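# Hang the metal bar on the rack's top arms

## Task

Carry the metal bar onto the highest pair of arms of the wall rack so that it lies supported by both of them on its own, with no help from the robot at the end, then open the gripper(s) and pull the robot away from it.

## Robot and tools

Robot: two arms, left_arm and right_arm, each ending in a two-finger gripper. All reported positions use one world frame: origin on the table surface midway between the arms, +x pointing out over the table, +z up, and left_arm sitting on the +y side. The names are just labels; they do not match the left or right of any picture. In each gripper's own axes the fingers extend along +z and close along y. The reported end_effector_position is the spot between the finger pads, roughly 1 cm short of the tips.

The row: every motion command is built from 14 numbers, each in [-1, 1], always all 14 even if one arm stays still: dx, dy, dz, rx, ry, rz, opening for left_arm, then the same seven for right_arm. The first six are an offset (not a pose) expressed in that gripper's own axes, measured from the gripper's measured pose when the action began; 1.0 equals 0.6 m of travel or 180 degrees of turn, and rx, ry, rz form a single rotation vector. Opening is absolute, not an offset: +1 is fully open (0.093 m), -1 is shut.

Tools:
- execute_actions(actions): a list of actions run one after another. Each action is a list of up to 15 rows, one per 1/30 s control step; a short action repeats its final row until 15 steps pass. Every row in an action is an offset from that action's starting pose, not from the preceding row. For a call's first action the start is the last pose reported in this scene. An empty list simply returns the current state and images.
- move(target, speed, blocking): target is one 14-number row whose offsets count from the pose in the latest result that shows one. Each gripper travels in a straight line, both paths finishing together, taking 0.5 to 10 s (cut off at 10 s if longer). speed is the path's top speed in m/s, 0.002 to 0.5, default 0.25; rotation is capped at twice that value in rad/s. Openings are sent when the move starts. Paths ignore obstacles and the other arm, and the hand may trail, wander or overshoot speed, especially near full reach. Faster contact means a harder hit; aiming deeper past a contact means harder pressing. With blocking=false the call returns after 0.5 s while motion continues; you must use wait or stop before issuing another move or execute_actions. The result adds a move: line giving the ending (done, off_target, moving, held, fault) plus any limits (paced: the sent pose was clipped; held: some steps were blocked, after which the arm may rush), and each gripper's distance from its target.
- wait(seconds): 0 to 10; lets time pass with the last commands held; ends early if a running move finishes.
- stop(): brakes a running move; braking needs room; fingers keep moving.
- zoom_image(camera, region): camera is one of cam_head_left, cam_head_right, cam_high, cam_low, cam_left_wrist, cam_right_wrist; region is [x0, y0, x1, y1] pixels of that 504x504 image, origin top-left, at most 504 by 504.
- finished_scene(scene): ends the scene with the given number (here 1); irreversible, and the goal must already hold and keep holding.

Control behaviour: each step the commanded pose is clamped to within 70 mm and 16 degrees of the measured one, then inverse kinematics chases it, favouring position over orientation. Big offsets may need several actions; after an action an arm travels at most to its last clamped pose, so send the remainder next. Friction may leave the hand up to about 31 mm off, and tiny commands may not move it at all. Hand target lines show where the controller is currently steering each gripper. To keep an arm still, send the offset back to its desired pose in a reply's first call and zeros afterwards, always with its proper opening. Elbows never fully straighten. Joint ranges (rad), base to gripper: waist -2.618 to 3.054, shoulder 0.000 to 3.142, elbow 0.000 to 3.142, wrist pitch -1.571 to 1.571, wrist yaw -1.571 to 1.571, wrist roll -2.094 to 2.094.

Results: a state line per arm with end_effector_position (metres) and end_effector_quat_wxyz, which can drift from truth at long reach; grip_measured on the opening scale; Joint positions, ending with the finger gap in metres (only meaningful when nothing blocks the fingers); joint torques (offset, scaled, noisy, not zero in free air); step readings of position, where HELD marks steps that were held back; pose unreachable lines when the clearance check altered a command; FAULT lines. Images arrive in the camera order listed above; calibration (K, distortion, T_world_to_cam) is provided and may be slightly off. Fixed camera positions: cam_head_left near [-0.149557, 0.117723, 1.01613], cam_head_right near [-0.152923, -0.17655, 1.02629], cam_high near [0.130205, -0.797957, 0.903492], cam_low near [0.00453635, 1.21347, 0.144975]; the wrist cameras ride on the hands.

Gripping: pads touch at about -0.94 and each millimetre of object width adds about 0.0208; each gripper reads off by up to 0.02. Commanding below the width reading squeezes harder, up to about 50 to 62 N per pad (less on parts under 5 mm). Keep resending the closing value to keep hold. Something may briefly pull on a held part or shove a loose item, so grip firmly.

Heat: holding loads warms motors. MOTOR HOT appears at 75 °C; at 90 °C that arm halts for 10 s; at 100 °C it goes limp and drops. Avoid long loaded holds.

Suggested order: find the bar and the rack's top arms in the images, open and approach the bar, close, lift clear, carry it above the top rack arms, lower gently until both arms carry it, open, back away, confirm it stays, then call finished_scene. Avoid pushing anything off the table, letting the arms collide or press on each other, dropping or slamming the bar, and hard shoves.

Each tool is called after "Call:" as name([rows], argument=value, ...), one row to a line, values as JSON.

## Session

Call:
execute_actions(actions=[])

Scene clock: 0.00 s.
left_arm: end_effector_position=(+0.3370, +0.3143, +0.4021) grip_measured=+1.000 end_effector_quat_wxyz=(+0.704, +0.009, +0.710, -0.013) | right_arm: end_effector_position=(+0.3847, -0.3645, +0.3884) grip_measured=+1.000 end_effector_quat_wxyz=(+0.695, -0.008, +0.719, +0.004)
Joint positions: left_arm=[ 0.005  1.053  1.059 -0.014  0.009 -0.005  0.093] | right_arm=[ 0.005  1.063  1.033 -0.005  0.013 -0.005  0.093]
Joint velocities: left_arm=[ 0.007  0.017  0.007 -0.022 -0.051 -0.007  0.   ] | right_arm=[ 0.012 -0.007 -0.017  0.11   0.007 -0.051  0.   ]
Joint torques (N m, as the arm reports them, + toward a larger angle): no reading
Motor temperatures (°C, as the motors report them): left_arm=[23 24 20 23 22 23] | right_arm=[21 20 21 24 21 22]
Hand target (left_arm): +0.337, +0.314, +0.402; +0.704, +0.009, +0.710, -0.013
Hand target (right_arm): +0.385, -0.364, +0.388; +0.695, -0.008, +0.719, +0.004

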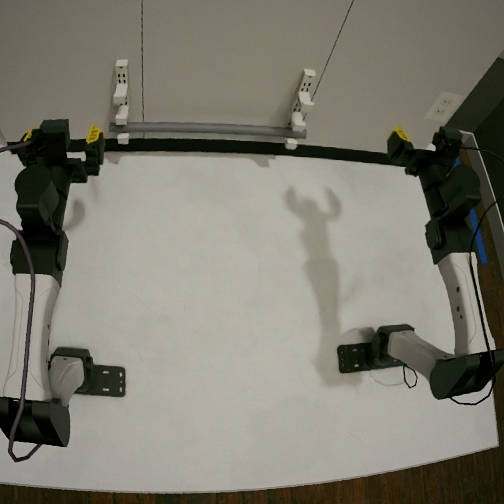

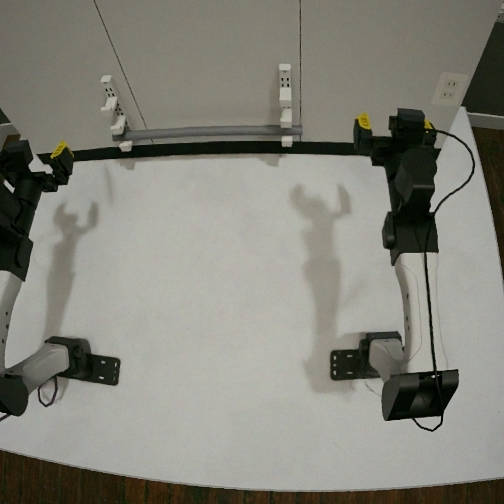

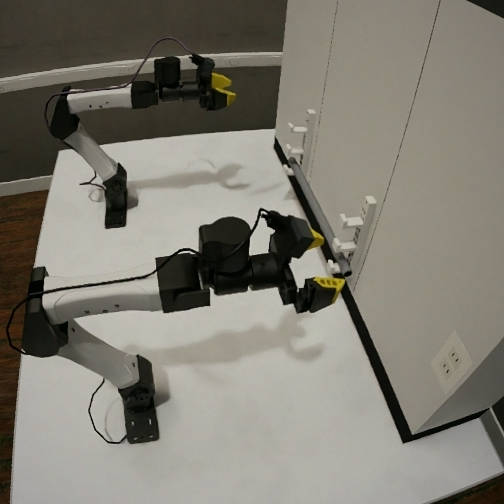

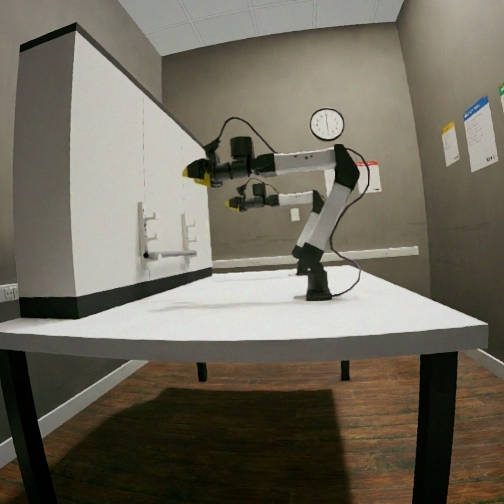

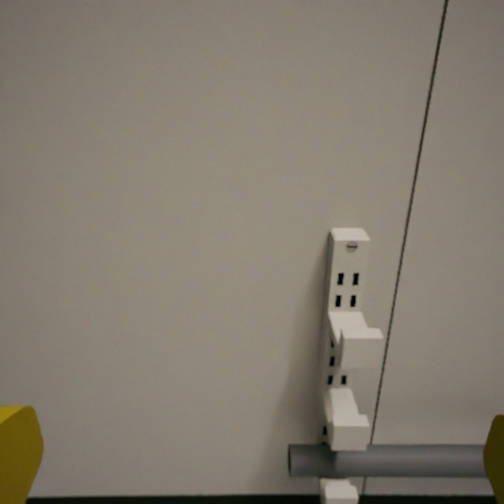

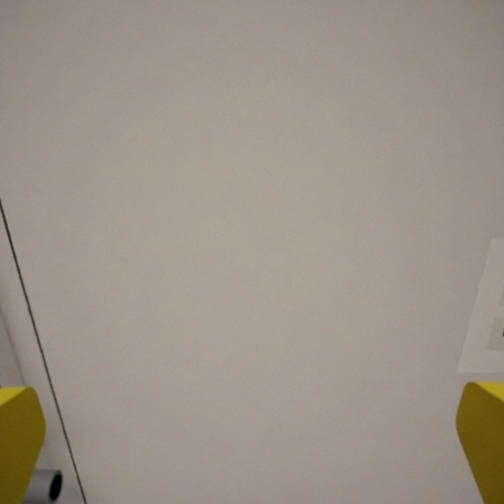

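Call:
move(target=[0.39,-0.465,0.12,0,0,0.5,0.5,0,-0.1,-0.15,0,0,0,1], speed=0.4)

Call:
zoom_image(camera="cam_low", region=[120,185,260,290])

Scene clock: 8.07 s.
left_arm: end_effector_position=(+0.4004, +0.0373, +0.1576) grip_measured=+0.503 end_effector_quat_wxyz=(+0.496, +0.520, +0.496, +0.487) | right_arm: end_effector_position=(+0.2994, -0.4283, +0.4016) grip_measured=+1.000 end_effector_quat_wxyz=(+0.703, -0.007, +0.711, +0.007)
Joint positions: left_arm=[-0.775  2.049  1.008  0.993 -0.77   1.552  0.069] | right_arm=[-0.455  0.794  0.972 -0.189 -0.452 -0.005  0.093]
Joint velocities: left_arm=[ 0.002  0.002 -0.012  0.066  0.037 -0.007  0.   ] | right_arm=[-0.022  0.002 -0.012 -0.051 -0.007 -0.022  0.   ]
Joint torques (N m, as the arm reports them, + toward a larger angle): left_arm=[-0.26 -8.45  7.6   2.24 -0.24  0.01] | right_arm=[-1.26 -1.71  5.37  1.79  0.02 -0.05]
Motor temperatures (°C, as the motors report them): left_arm=[23 24 21 26 22 23] | right_arm=[21 20 22 26 21 22]
Hand target (left_arm): +0.403, +0.032, +0.167; +0.506, +0.510, +0.494, +0.491
Hand target (right_arm): +0.297, -0.430, +0.391; +0.696, -0.002, +0.718, +0.010
Off the commanded pose (left_arm): 0.013 m, 2 deg.
Off the commanded pose (right_arm): 0.011 m, 1 deg.
move: off_target (left_arm, right_arm)
camera_calibration (this result's frames):
cam_left_wrist: T_world_to_cam=[[-0.0182692, 0.0134072, -0.999743, 0.169379], [-0.379961, 0.9248, 0.0193456, 0.153794], [0.924822, 0.380217, -0.0118012, -0.30531], [0, 0, 0, 1]] pos_world=[0.343887, -0.0284157, 0.162757]
cam_right_wrist: T_world_to_cam=[[-0.00142031, -0.999935, -0.0113033, -0.426344], [-0.450438, 0.0107314, -0.892743, 0.535137], [0.892807, 0.00382344, -0.450424, -0.000508879], [0, 0, 0, 1]] pos_world=[0.240895, -0.432057, 0.472692]

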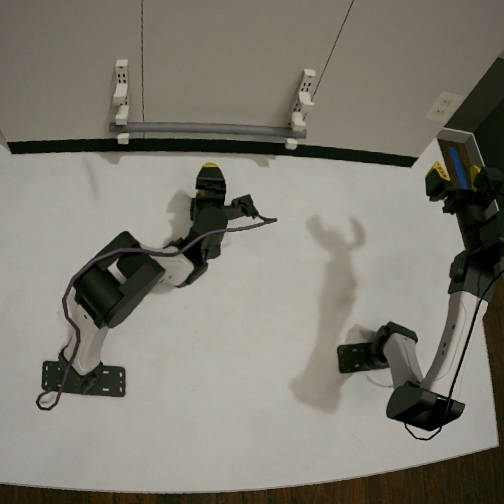

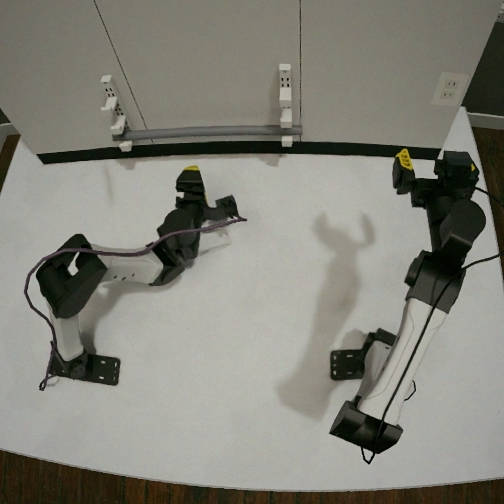

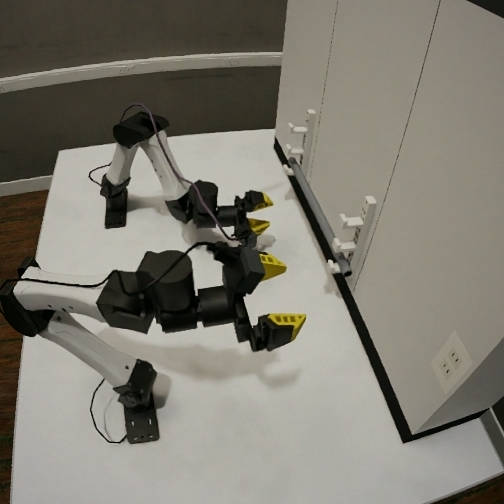

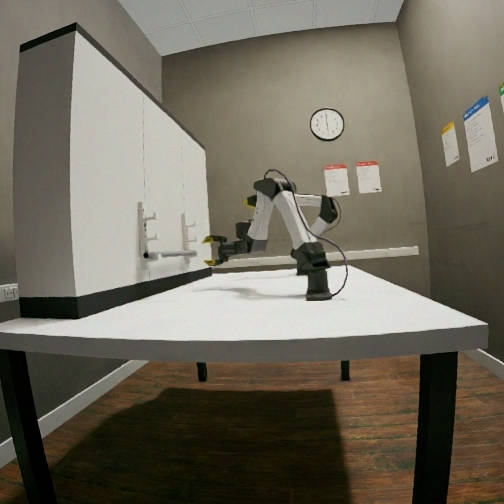

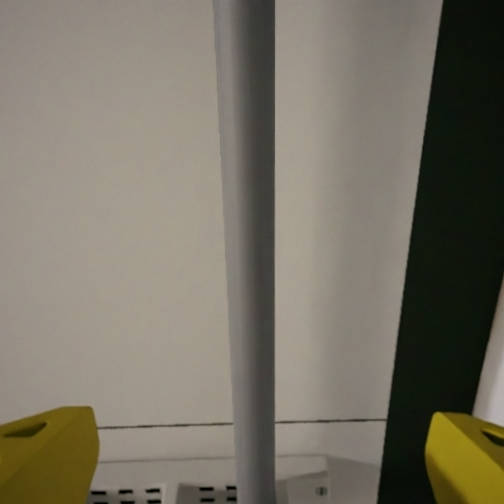

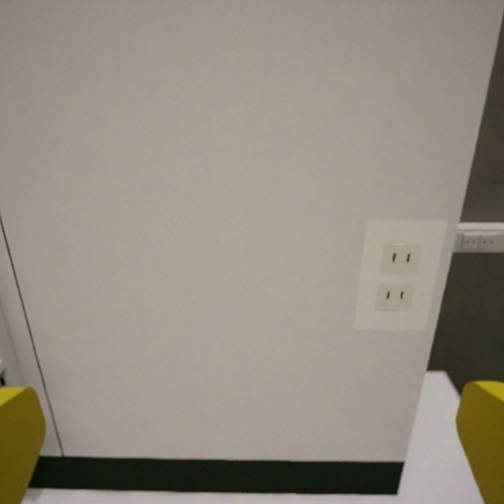

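Region (120, 185, 260, 290) of cam_low's 504x504 image, scaled by 3.600, with more detail than that image has; it fills the top 378 rows of this view, and the rest is white.

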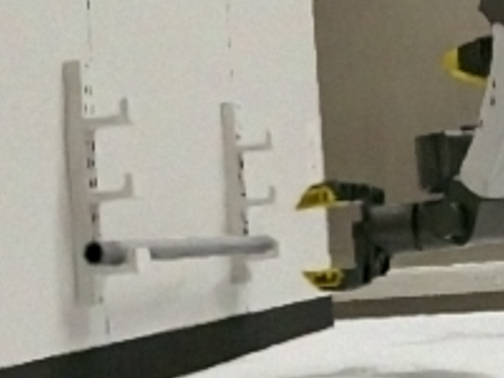

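Call:
move(target=[0.005,0.028,0.2,0.01,0,0,0.5,0,0,0,0,0,0,1])

Call:
zoom_image(camera="cam_high", region=[250,120,390,290])

Scene clock: 10.93 s.
left_arm: end_effector_position=(+0.5170, +0.0411, +0.1662) grip_measured=+0.503 end_effector_quat_wxyz=(+0.479, +0.533, +0.504, +0.482) | right_arm: end_effector_position=(+0.2994, -0.4282, +0.4016) grip_measured=+1.000 end_effector_quat_wxyz=(+0.703, -0.008, +0.711, +0.008)
Joint positions: left_arm=[-0.595  2.264  1.48   0.69  -0.596  1.549  0.069] | right_arm=[-0.455  0.794  0.972 -0.189 -0.452 -0.005  0.093]
Joint velocities: left_arm=[-0.012  0.007 -0.012  0.007  0.081  0.066 -0.001] | right_arm=[ 0.012  0.002 -0.032  0.007 -0.037  0.051  0.   ]
Joint torques (N m, as the arm reports them, + toward a larger angle): left_arm=[  0.08 -10.86   8.13   2.15  -0.06  -0.24] | right_arm=[-0.28 -0.39  7.36  1.82  0.03 -0.05]
Motor temperatures (°C, as the motors report them): left_arm=[23 25 22 27 22 23] | right_arm=[21 20 23 27 21 22]
Hand target (left_arm): +0.520, +0.038, +0.171; +0.488, +0.528, +0.504, +0.478
Hand target (right_arm): +0.299, -0.428, +0.402; +0.703, -0.008, +0.711, +0.008
Off the commanded pose (left_arm): 0.008 m, 1 deg.
Off the commanded pose (right_arm): 0.000 m, 0 deg.
move: done
camera_calibration (this result's frames):
cam_left_wrist: T_world_to_cam=[[-0.0612406, 0.0312647, -0.997633, 0.201226], [-0.384898, 0.921464, 0.0525049, 0.191577], [0.920925, 0.387203, -0.0443973, -0.407284], [0, 0, 0, 1]] pos_world=[0.461138, -0.0251209, 0.172608]
cam_right_wrist: T_world_to_cam=[[-0.000657421, -0.999936, -0.0113112, -0.426441], [-0.450442, 0.0103948, -0.892745, 0.534993], [0.892805, 0.00450813, -0.45042, -0.000214279], [0, 0, 0, 1]] pos_world=[0.240895, -0.431973, 0.472692]

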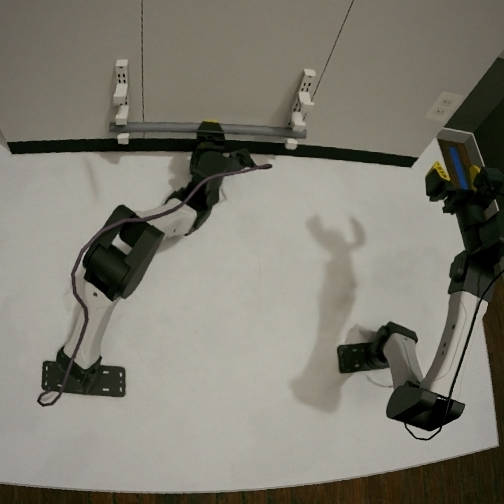

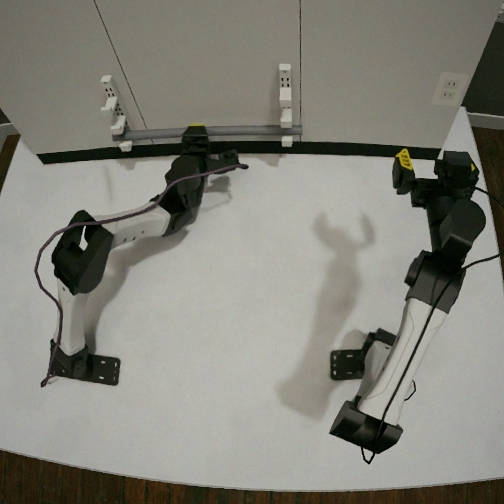

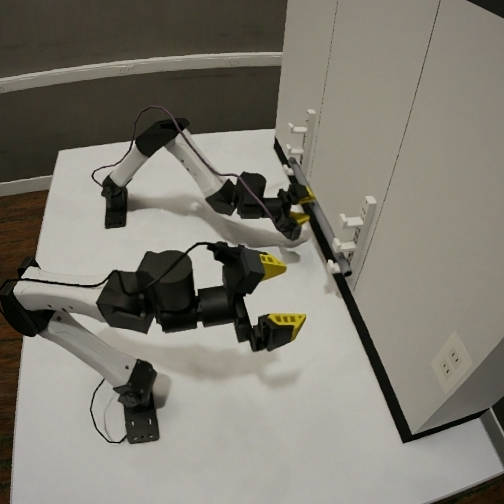

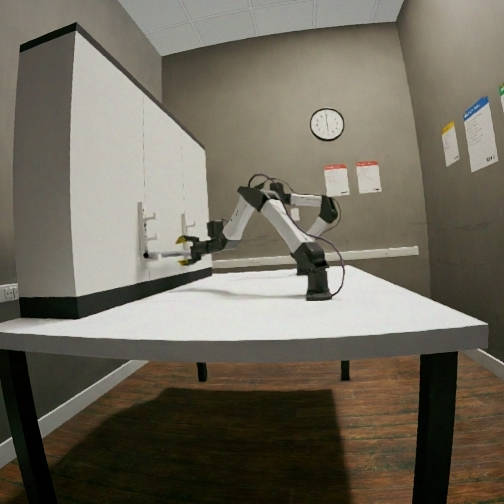

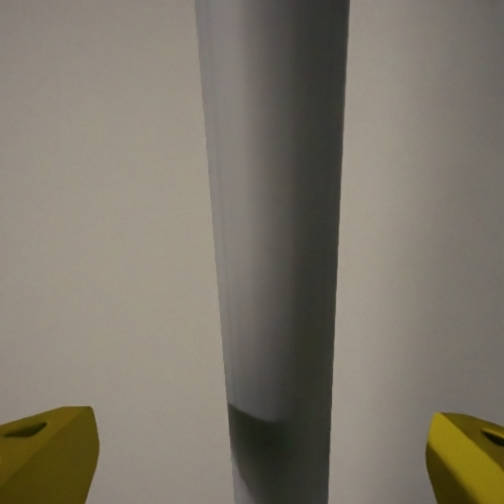

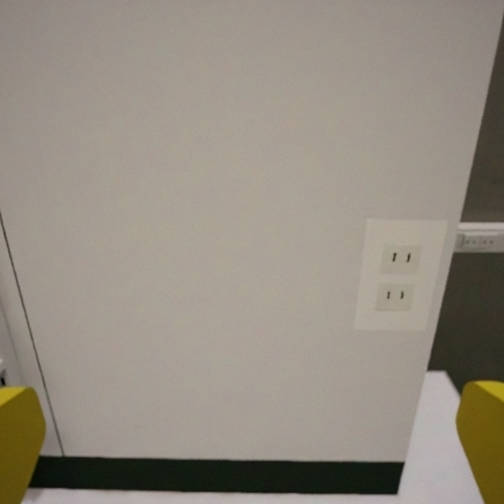

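Region (250, 120, 390, 290) of cam_high's 504x504 image, scaled by 2.965, with more detail than that image has; it fills the left 415 columns of this view, and the rest is white.

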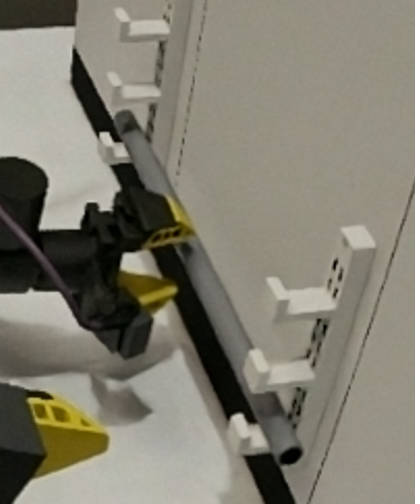

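Call:
move(target=[0,0,0.05,-0.01,0,-0.012,0.5,0,0,0,0,0,0,1], speed=0.1)

Call:
move(target=[0,0,0,0,0,0,-0.8,0,0,0,0,0,0,1])

Call:
move(target=[0,0.06,-0.01,0,0,0,-0.8,0,0,0,0,0,0,1], speed=0.08)

Call:
zoom_image(camera="cam_low", region=[120,185,260,290])

Scene clock: 13.77 s.
left_arm: end_effector_position=(+0.5418, +0.0410, +0.1577) grip_measured=+0.503 end_effector_quat_wxyz=(+0.486, +0.526, +0.506, +0.482) | right_arm: end_effector_position=(+0.2994, -0.4282, +0.4016) grip_measured=+1.000 end_effector_quat_wxyz=(+0.703, -0.008, +0.711, +0.008)
Joint positions: left_arm=[-0.567  2.355  1.59   0.689 -0.57   1.546  0.069] | right_arm=[-0.455  0.794  0.972 -0.189 -0.452 -0.005  0.093]
Joint velocities: left_arm=[-0.002 -0.007 -0.027 -0.007 -0.022 -0.11  -0.001] | right_arm=[ 0.012  0.012 -0.002 -0.022  0.037 -0.066  0.   ]
Joint torques (N m, as the arm reports them, + toward a larger angle): left_arm=[  0.2  -11.52   8.33   2.23  -0.12  -0.23] | right_arm=[-0.26 -0.29  7.46  1.88  0.05 -0.07]
Motor temperatures (°C, as the motors report them): left_arm=[23 26 23 27 22 23] | right_arm=[21 20 23 27 21 22]
Hand target (left_arm): +0.547, +0.041, +0.164; +0.496, +0.516, +0.506, +0.481
Hand target (right_arm): +0.299, -0.428, +0.402; +0.703, -0.008, +0.711, +0.008
Off the commanded pose (left_arm): 0.008 m, 2 deg.
Off the commanded pose (right_arm): 0.000 m, 0 deg.
move: done
camera_calibration (this result's frames):
cam_left_wrist: T_world_to_cam=[[-0.048277, 0.0155111, -0.998714, 0.187984], [-0.387898, 0.921109, 0.0330565, 0.206376], [0.920437, 0.388995, -0.0384516, -0.431213], [0, 0, 0, 1]] pos_world=[0.486032, -0.0252711, 0.164339]
cam_right_wrist: T_world_to_cam=[[-0.000657421, -0.999936, -0.0113112, -0.426441], [-0.450442, 0.0103948, -0.892745, 0.534993], [0.892805, 0.00450813, -0.45042, -0.000214279], [0, 0, 0, 1]] pos_world=[0.240895, -0.431973, 0.472692]

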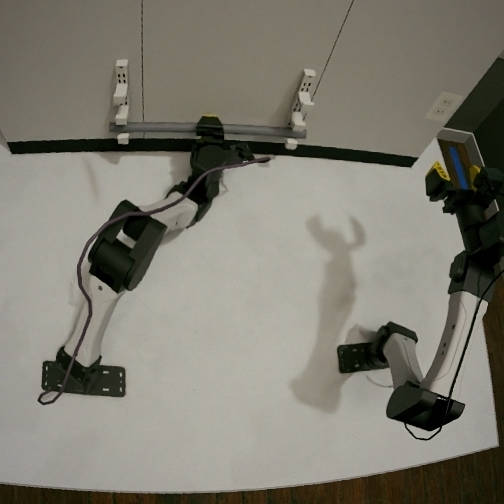

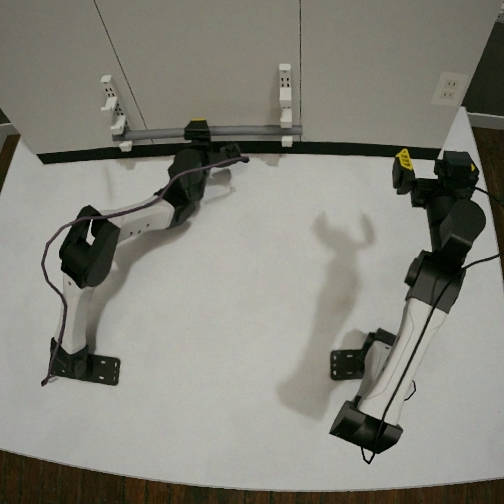

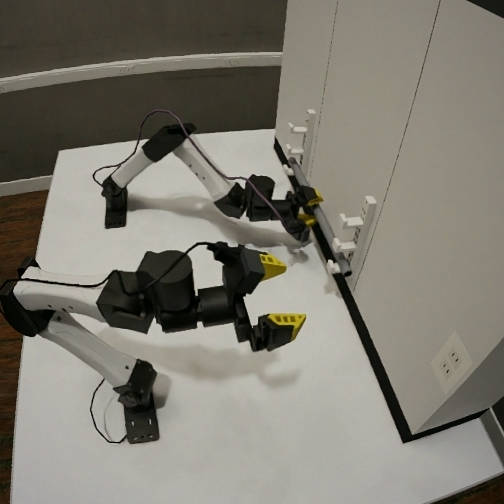

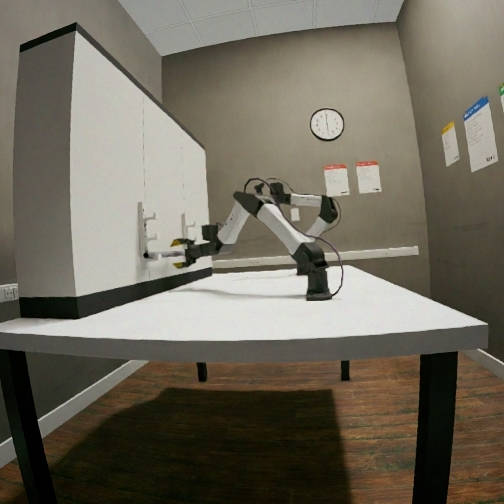

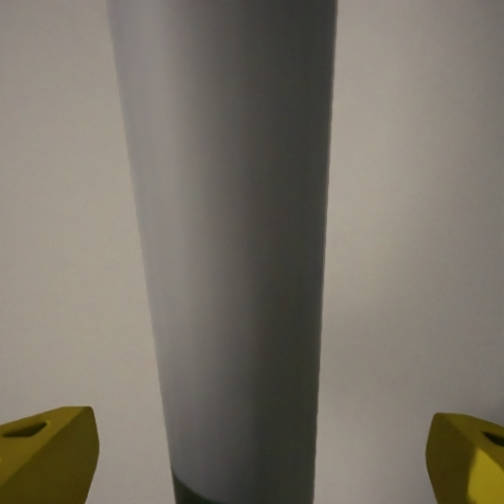

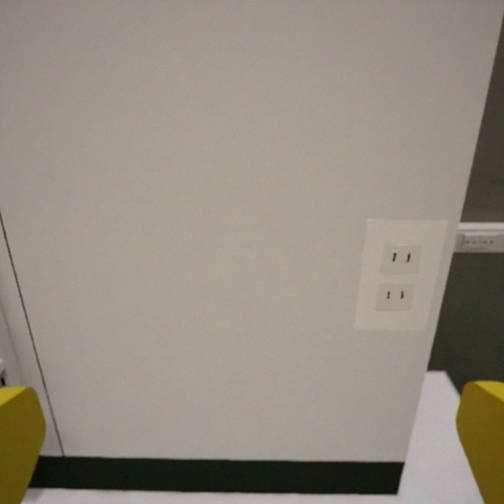

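Scene clock: 14.27 s.
left_arm: end_effector_position=(+0.5419, +0.0409, +0.1604) grip_measured=-0.587 end_effector_quat_wxyz=(+0.491, +0.520, +0.507, +0.481) | right_arm: end_effector_position=(+0.2994, -0.4282, +0.4016) grip_measured=+1.000 end_effector_quat_wxyz=(+0.703, -0.008, +0.711, +0.008)
Joint positions: left_arm=[-0.567  2.354  1.59   0.699 -0.57   1.538  0.017] | right_arm=[-0.455  0.794  0.972 -0.189 -0.452 -0.005  0.093]
Joint velocities: left_arm=[-0.002 -0.007 -0.007  0.007 -0.051  0.095  0.   ] | right_arm=[-0.012  0.012  0.002  0.022  0.037 -0.051  0.   ]
Joint torques (N m, as the arm reports them, + toward a larger angle): left_arm=[  0.16 -12.2    6.63   2.01  -0.15  -0.06] | right_arm=[-0.18 -0.33  7.46  1.9   0.08 -0.06]
Motor temperatures (°C, as the motors report them): left_arm=[23 27 23 27 22 23] | right_arm=[21 20 23 27 21 22]
Hand target (left_arm): +0.542, +0.041, +0.158; +0.486, +0.526, +0.505, +0.482
Hand target (right_arm): +0.299, -0.428, +0.402; +0.703, -0.008, +0.711, +0.008
Off the commanded pose (left_arm): 0.003 m, 1 deg.
Off the commanded pose (right_arm): 0.000 m, 0 deg.
move: done
camera_calibration (this result's frames):
cam_left_wrist: T_world_to_cam=[[-0.03898, 0.00186364, -0.999238, 0.186364], [-0.388525, 0.921283, 0.0168745, 0.20932], [0.920613, 0.388887, -0.0351875, -0.43179], [0, 0, 0, 1]] pos_world=[0.486102, -0.0252725, 0.167496]
cam_right_wrist: T_world_to_cam=[[-0.000657421, -0.999936, -0.0113112, -0.426441], [-0.450442, 0.0103948, -0.892745, 0.534993], [0.892805, 0.00450813, -0.45042, -0.000214279], [0, 0, 0, 1]] pos_world=[0.240895, -0.431973, 0.472692]

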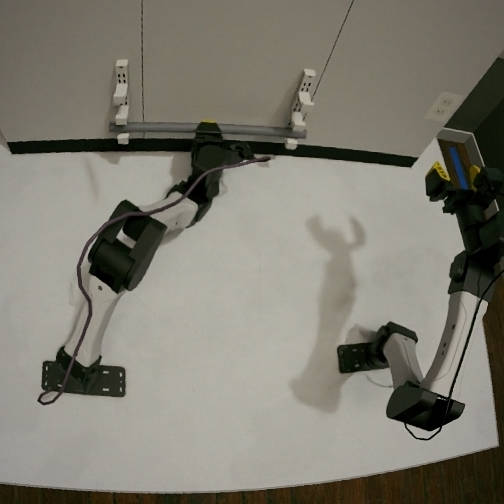

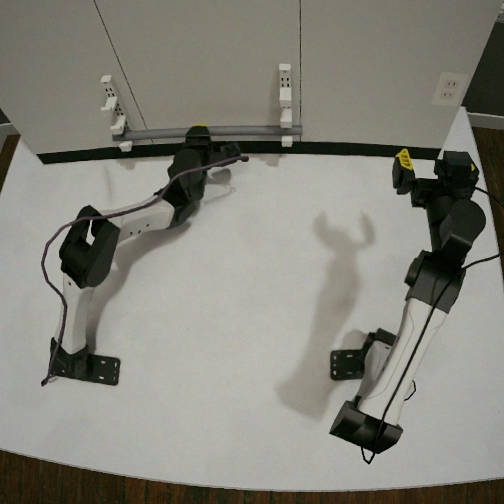

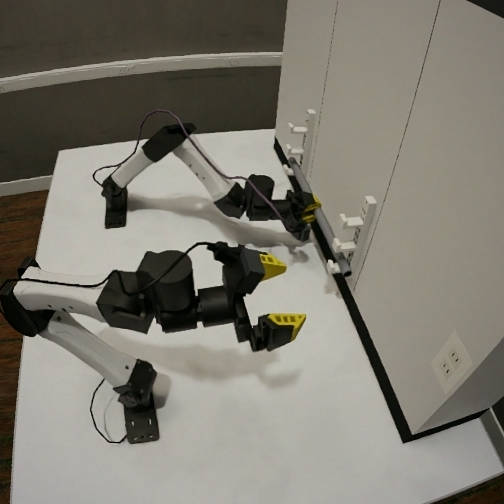

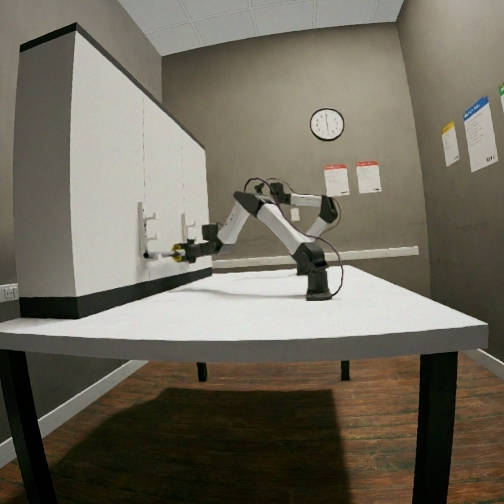

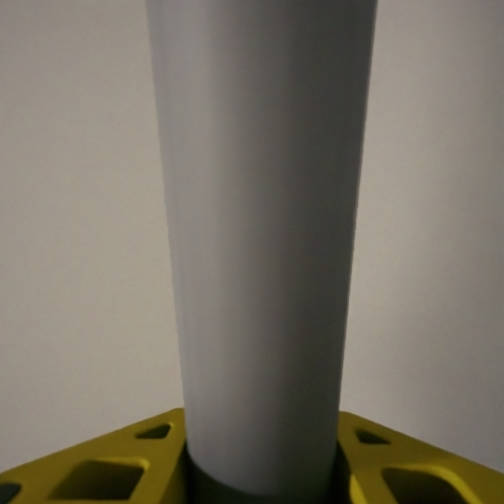

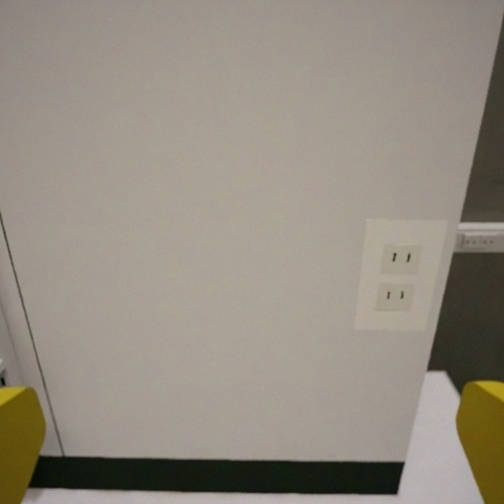

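Scene clock: 15.03 s.
left_arm: end_effector_position=(+0.5384, +0.0428, +0.1611) grip_measured=-0.587 end_effector_quat_wxyz=(+0.475, +0.535, +0.520, +0.467) | right_arm: end_effector_position=(+0.2994, -0.4282, +0.4016) grip_measured=+1.000 end_effector_quat_wxyz=(+0.703, -0.008, +0.711, +0.008)
Joint positions: left_arm=[-0.567  2.315  1.59   0.591 -0.567  1.504  0.017] | right_arm=[-0.455  0.794  0.972 -0.189 -0.452 -0.005  0.093]
Joint velocities: left_arm=[ 0.002 -0.022  0.022 -0.11   0.051 -0.007  0.   ] | right_arm=[ 0.007  0.012 -0.002  0.066 -0.007 -0.037  0.   ]
Joint torques (N m, as the arm reports them, + toward a larger angle): left_arm=[ -0.37 -15.1    7.95   2.3   -0.22   0.28] | right_arm=[-0.26 -0.24  7.29  1.84  0.06 -0.04]
Motor temperatures (°C, as the motors report them): left_arm=[23 27 23 28 22 23] | right_arm=[21 20 23 27 21 22]
Hand target (left_arm): +0.537, +0.041, +0.196; +0.491, +0.520, +0.507, +0.481
Hand target (right_arm): +0.299, -0.428, +0.402; +0.703, -0.008, +0.711, +0.008
Off the commanded pose (left_arm): 0.036 m, 3 deg.
Off the commanded pose (right_arm): 0.000 m, 0 deg.
move: off_target (left_arm)
camera_calibration (this result's frames):
cam_left_wrist: T_world_to_cam=[[-0.0976066, 0.00651063, -0.995204, 0.217624], [-0.387284, 0.92091, 0.0440083, 0.20114], [0.916779, 0.389722, -0.0873654, -0.418898], [0, 0, 0, 1]] pos_world=[0.483177, -0.023395, 0.171131]
cam_right_wrist: T_world_to_cam=[[-0.000657421, -0.999936, -0.0113112, -0.426441], [-0.450442, 0.0103948, -0.892745, 0.534993], [0.892805, 0.00450813, -0.45042, -0.000214279], [0, 0, 0, 1]] pos_world=[0.240895, -0.431973, 0.472692]

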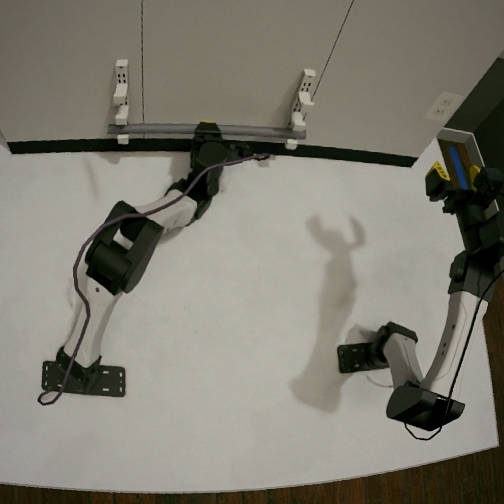

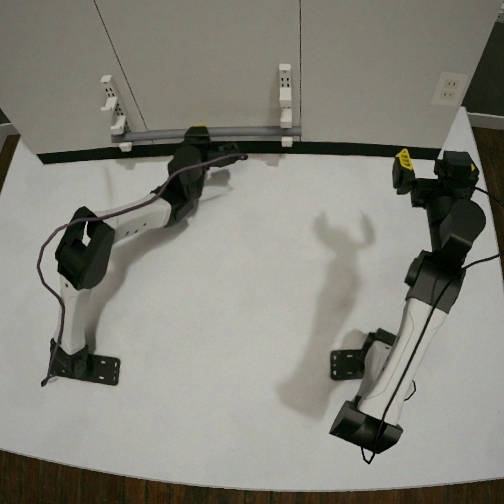

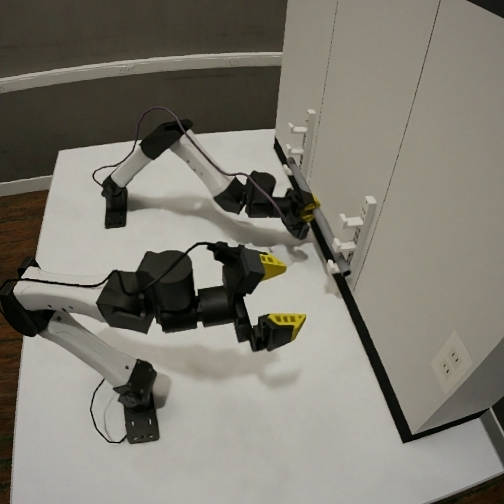

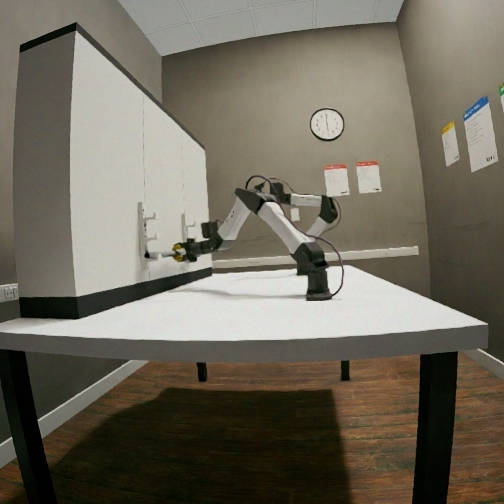

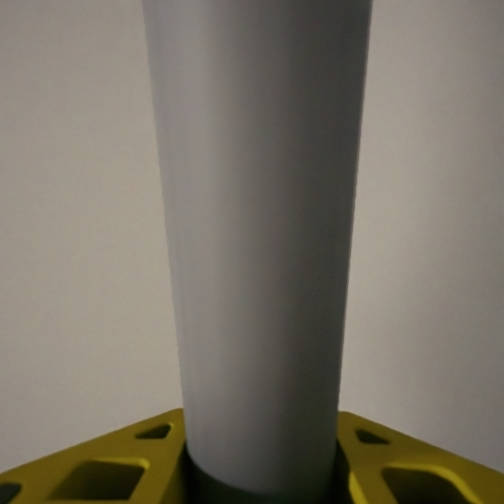

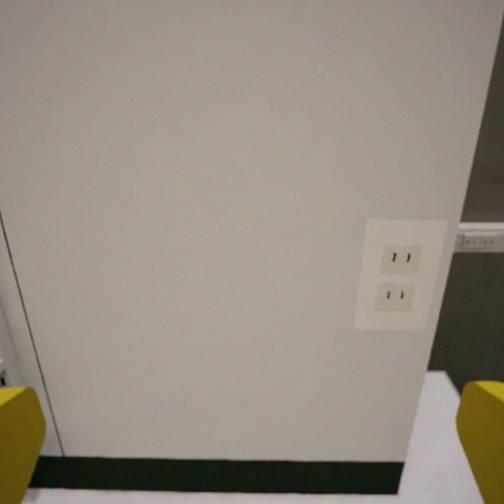

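Region (120, 185, 260, 290) of cam_low's 504x504 image, scaled by 3.600, with more detail than that image has; it fills the top 378 rows of this view, and the rest is white.

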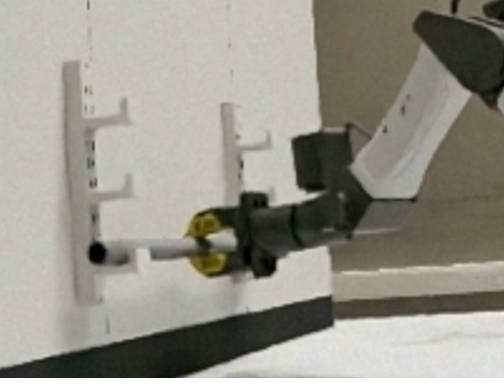

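Call:
execute_actions([
  [[0,0.07,0,-0.03,0,-0.01,-0.8,0,0,0,0,0,0,1],[0,0.08,0,-0.035,0,-0.013,-0.8,0,0,0,0,0,0,1],[0,0.09,0,-0.04,0,-0.016,-0.8,0,0,0,0,0,0,1],[0,0.1,0,-0.045,0,-0.02,-0.8,0,0,0,0,0,0,1],[0,0.11,0,-0.05,0,-0.02,-0.8,0,0,0,0,0,0,1]],
])

Call:
wait(seconds=0.5)

Scene clock: 17.53 s.
left_arm: end_effector_position=(+0.5385, +0.0427, +0.1625) grip_measured=-0.587 end_effector_quat_wxyz=(+0.477, +0.533, +0.520, +0.467) | right_arm: end_effector_position=(+0.2994, -0.4282, +0.4016) grip_measured=+1.000 end_effector_quat_wxyz=(+0.703, -0.008, +0.711, +0.008)
Joint positions: left_arm=[-0.567  2.315  1.59   0.596 -0.567  1.503  0.017] | right_arm=[-0.455  0.794  0.972 -0.189 -0.452 -0.005  0.093]
Joint velocities: left_arm=[-0.002 -0.007  0.007  0.022  0.095  0.022 -0.001] | right_arm=[ 0.002 -0.002 -0.022  0.007  0.051 -0.022  0.   ]
Joint torques (N m, as the arm reports them, + toward a larger angle): left_arm=[  0.45 -15.27   9.59   3.1   -0.25   0.34] | right_arm=[-0.28 -0.36  7.34  1.85  0.05 -0.04]
Motor temperatures (°C, as the motors report them): left_arm=[23 30 23 28 22 23] | right_arm=[21 20 23 28 21 22]
Hand target (left_arm): +0.541, +0.045, +0.226; +0.528, +0.480, +0.499, +0.491
Hand target (right_arm): +0.299, -0.428, +0.402; +0.703, -0.008, +0.711, +0.008
Off the commanded pose (left_arm): 0.065 m, 9 deg.
Off the commanded pose (right_arm): 0.000 m, 0 deg.
Step readings (end_effector_position):
0: left_arm (+0.5384, +0.0429, +0.1610) | right_arm (+0.2994, -0.4282, +0.4016)
1: left_arm (+0.5384, +0.0428, +0.1614) | right_arm (+0.2994, -0.4282, +0.4016)
2: left_arm (+0.5384, +0.0428, +0.1617) | right_arm (+0.2994, -0.4282, +0.4016)
4: left_arm (+0.5385, +0.0427, +0.1622) | right_arm (+0.2994, -0.4282, +0.4016)
8: left_arm (+0.5385, +0.0427, +0.1625) | right_arm (+0.2994, -0.4282, +0.4016)
15: end_effector_position above
camera_calibration (this result's frames):
cam_left_wrist: T_world_to_cam=[[-0.0929408, 0.00217151, -0.995669, 0.216751], [-0.387245, 0.921187, 0.0381565, 0.202167], [0.91728, 0.389114, -0.084775, -0.419488], [0, 0, 0, 1]] pos_world=[0.483221, -0.0234757, 0.172537]
cam_right_wrist: T_world_to_cam=[[-0.000657421, -0.999936, -0.0113112, -0.426441], [-0.450442, 0.0103948, -0.892745, 0.534993], [0.892805, 0.00450813, -0.45042, -0.000214279], [0, 0, 0, 1]] pos_world=[0.240895, -0.431973, 0.472692]

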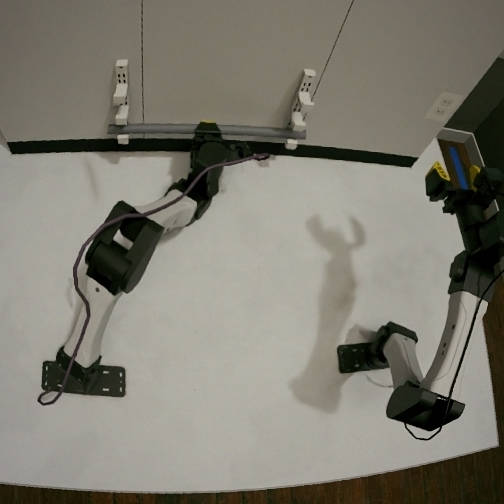

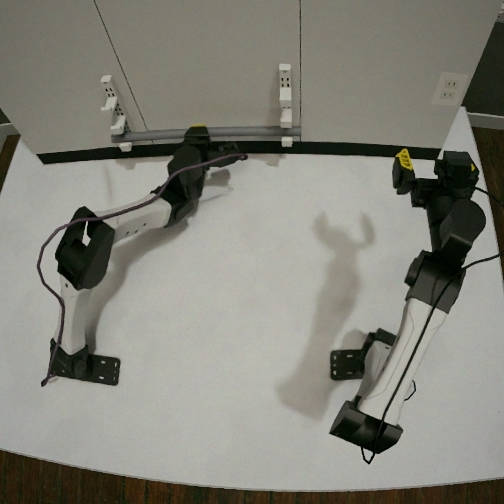

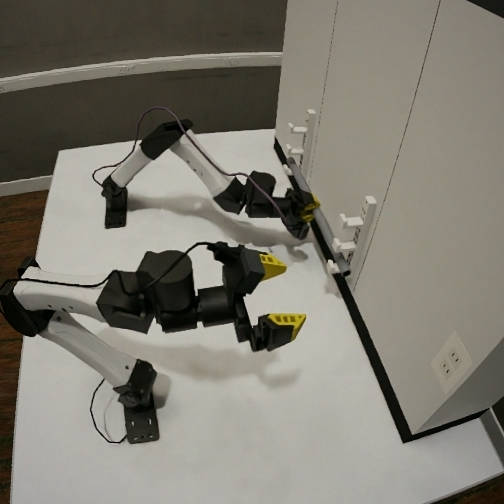

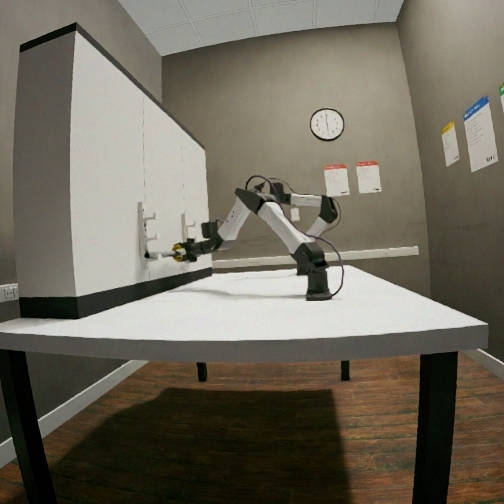

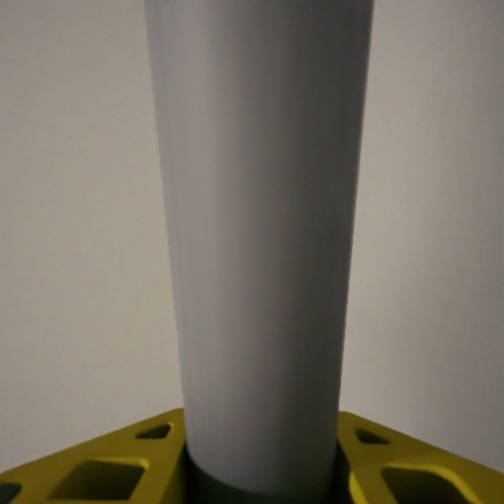

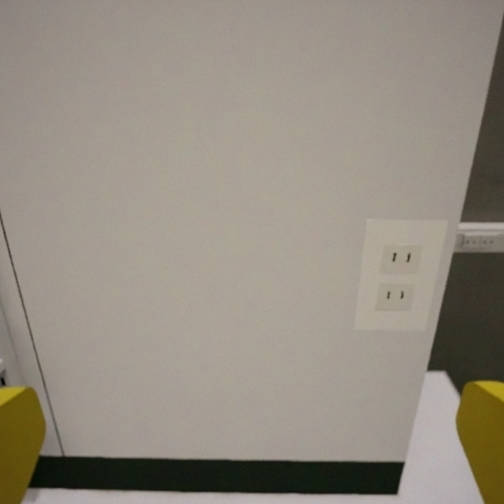

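Scene clock: 18.03 s.
left_arm: end_effector_position=(+0.5385, +0.0427, +0.1625) grip_measured=-0.587 end_effector_quat_wxyz=(+0.477, +0.533, +0.520, +0.467) | right_arm: end_effector_position=(+0.2994, -0.4282, +0.4016) grip_measured=+1.000 end_effector_quat_wxyz=(+0.703, -0.008, +0.711, +0.008)
Joint positions: left_arm=[-0.567  2.315  1.59   0.596 -0.567  1.503  0.017] | right_arm=[-0.455  0.794  0.972 -0.189 -0.452 -0.005  0.093]
Joint velocities: left_arm=[ 0.007  0.007 -0.007  0.051 -0.022 -0.051 -0.001] | right_arm=[-0.007  0.002 -0.007 -0.037 -0.022  0.037  0.   ]
Joint torques (N m, as the arm reports them, + toward a larger angle): left_arm=[  0.37 -15.05   9.48   3.14  -0.26   0.3 ] | right_arm=[-0.3  -0.31  7.22  1.87  0.09 -0.03]
Motor temperatures (°C, as the motors report them): left_arm=[23 30 24 29 22 23] | right_arm=[21 20 24 28 21 22]
Hand target (left_arm): +0.541, +0.045, +0.226; +0.528, +0.480, +0.499, +0.491
Hand target (right_arm): +0.299, -0.428, +0.402; +0.703, -0.008, +0.711, +0.008
Off the commanded pose (left_arm): 0.065 m, 9 deg.
Off the commanded pose (right_arm): 0.000 m, 0 deg.
wait: 0.50 s; at rest by 0.17 s
camera_calibration (this result's frames):
cam_left_wrist: T_world_to_cam=[[-0.0929408, 0.00217151, -0.995669, 0.216751], [-0.387245, 0.921187, 0.0381565, 0.202167], [0.91728, 0.389114, -0.084775, -0.419488], [0, 0, 0, 1]] pos_world=[0.483221, -0.0234757, 0.172537]
cam_right_wrist: T_world_to_cam=[[-0.000657421, -0.999936, -0.0113112, -0.426441], [-0.450442, 0.0103948, -0.892745, 0.534993], [0.892805, 0.00450813, -0.45042, -0.000214279], [0, 0, 0, 1]] pos_world=[0.240895, -0.431973, 0.472692]

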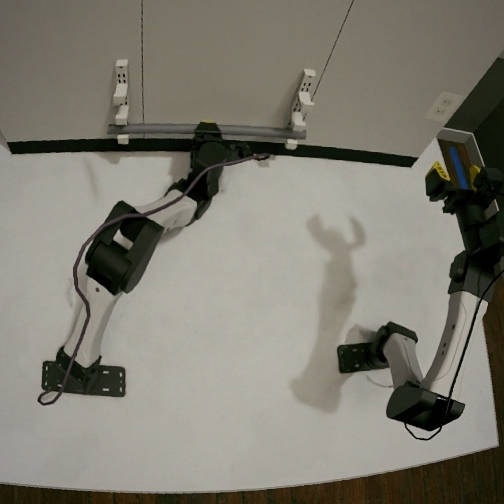

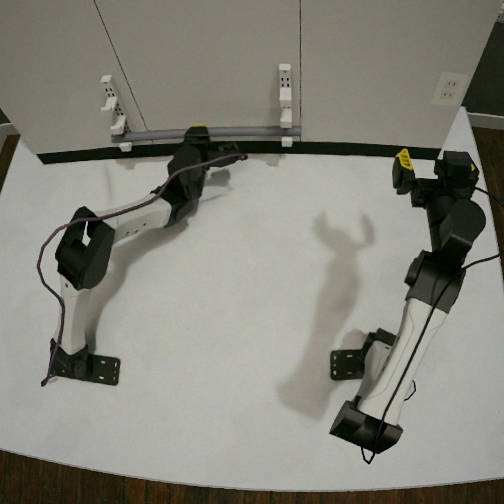

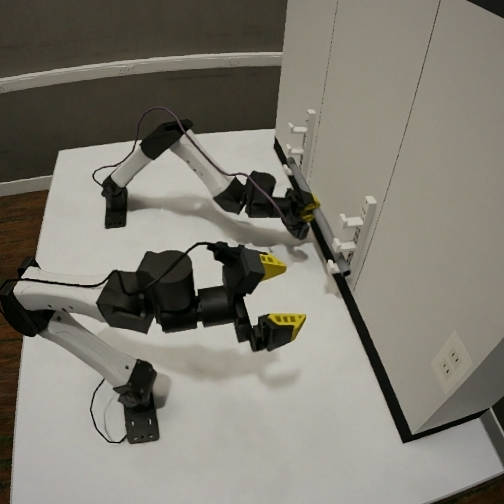

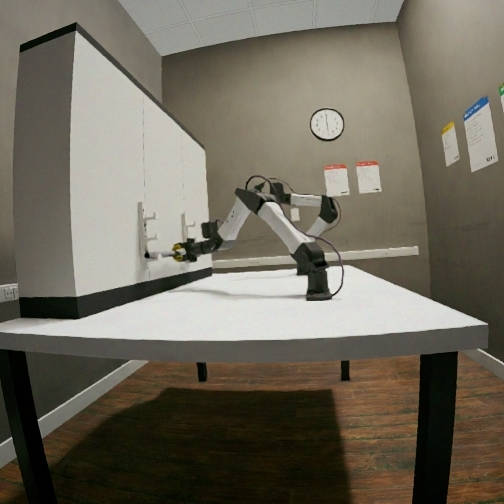

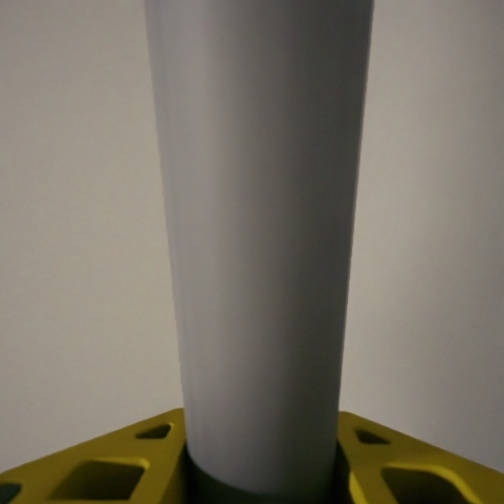

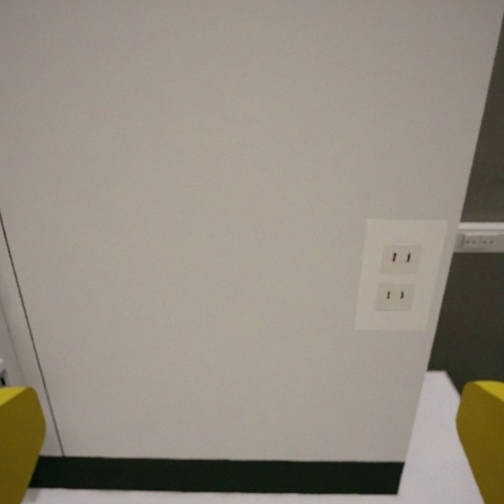

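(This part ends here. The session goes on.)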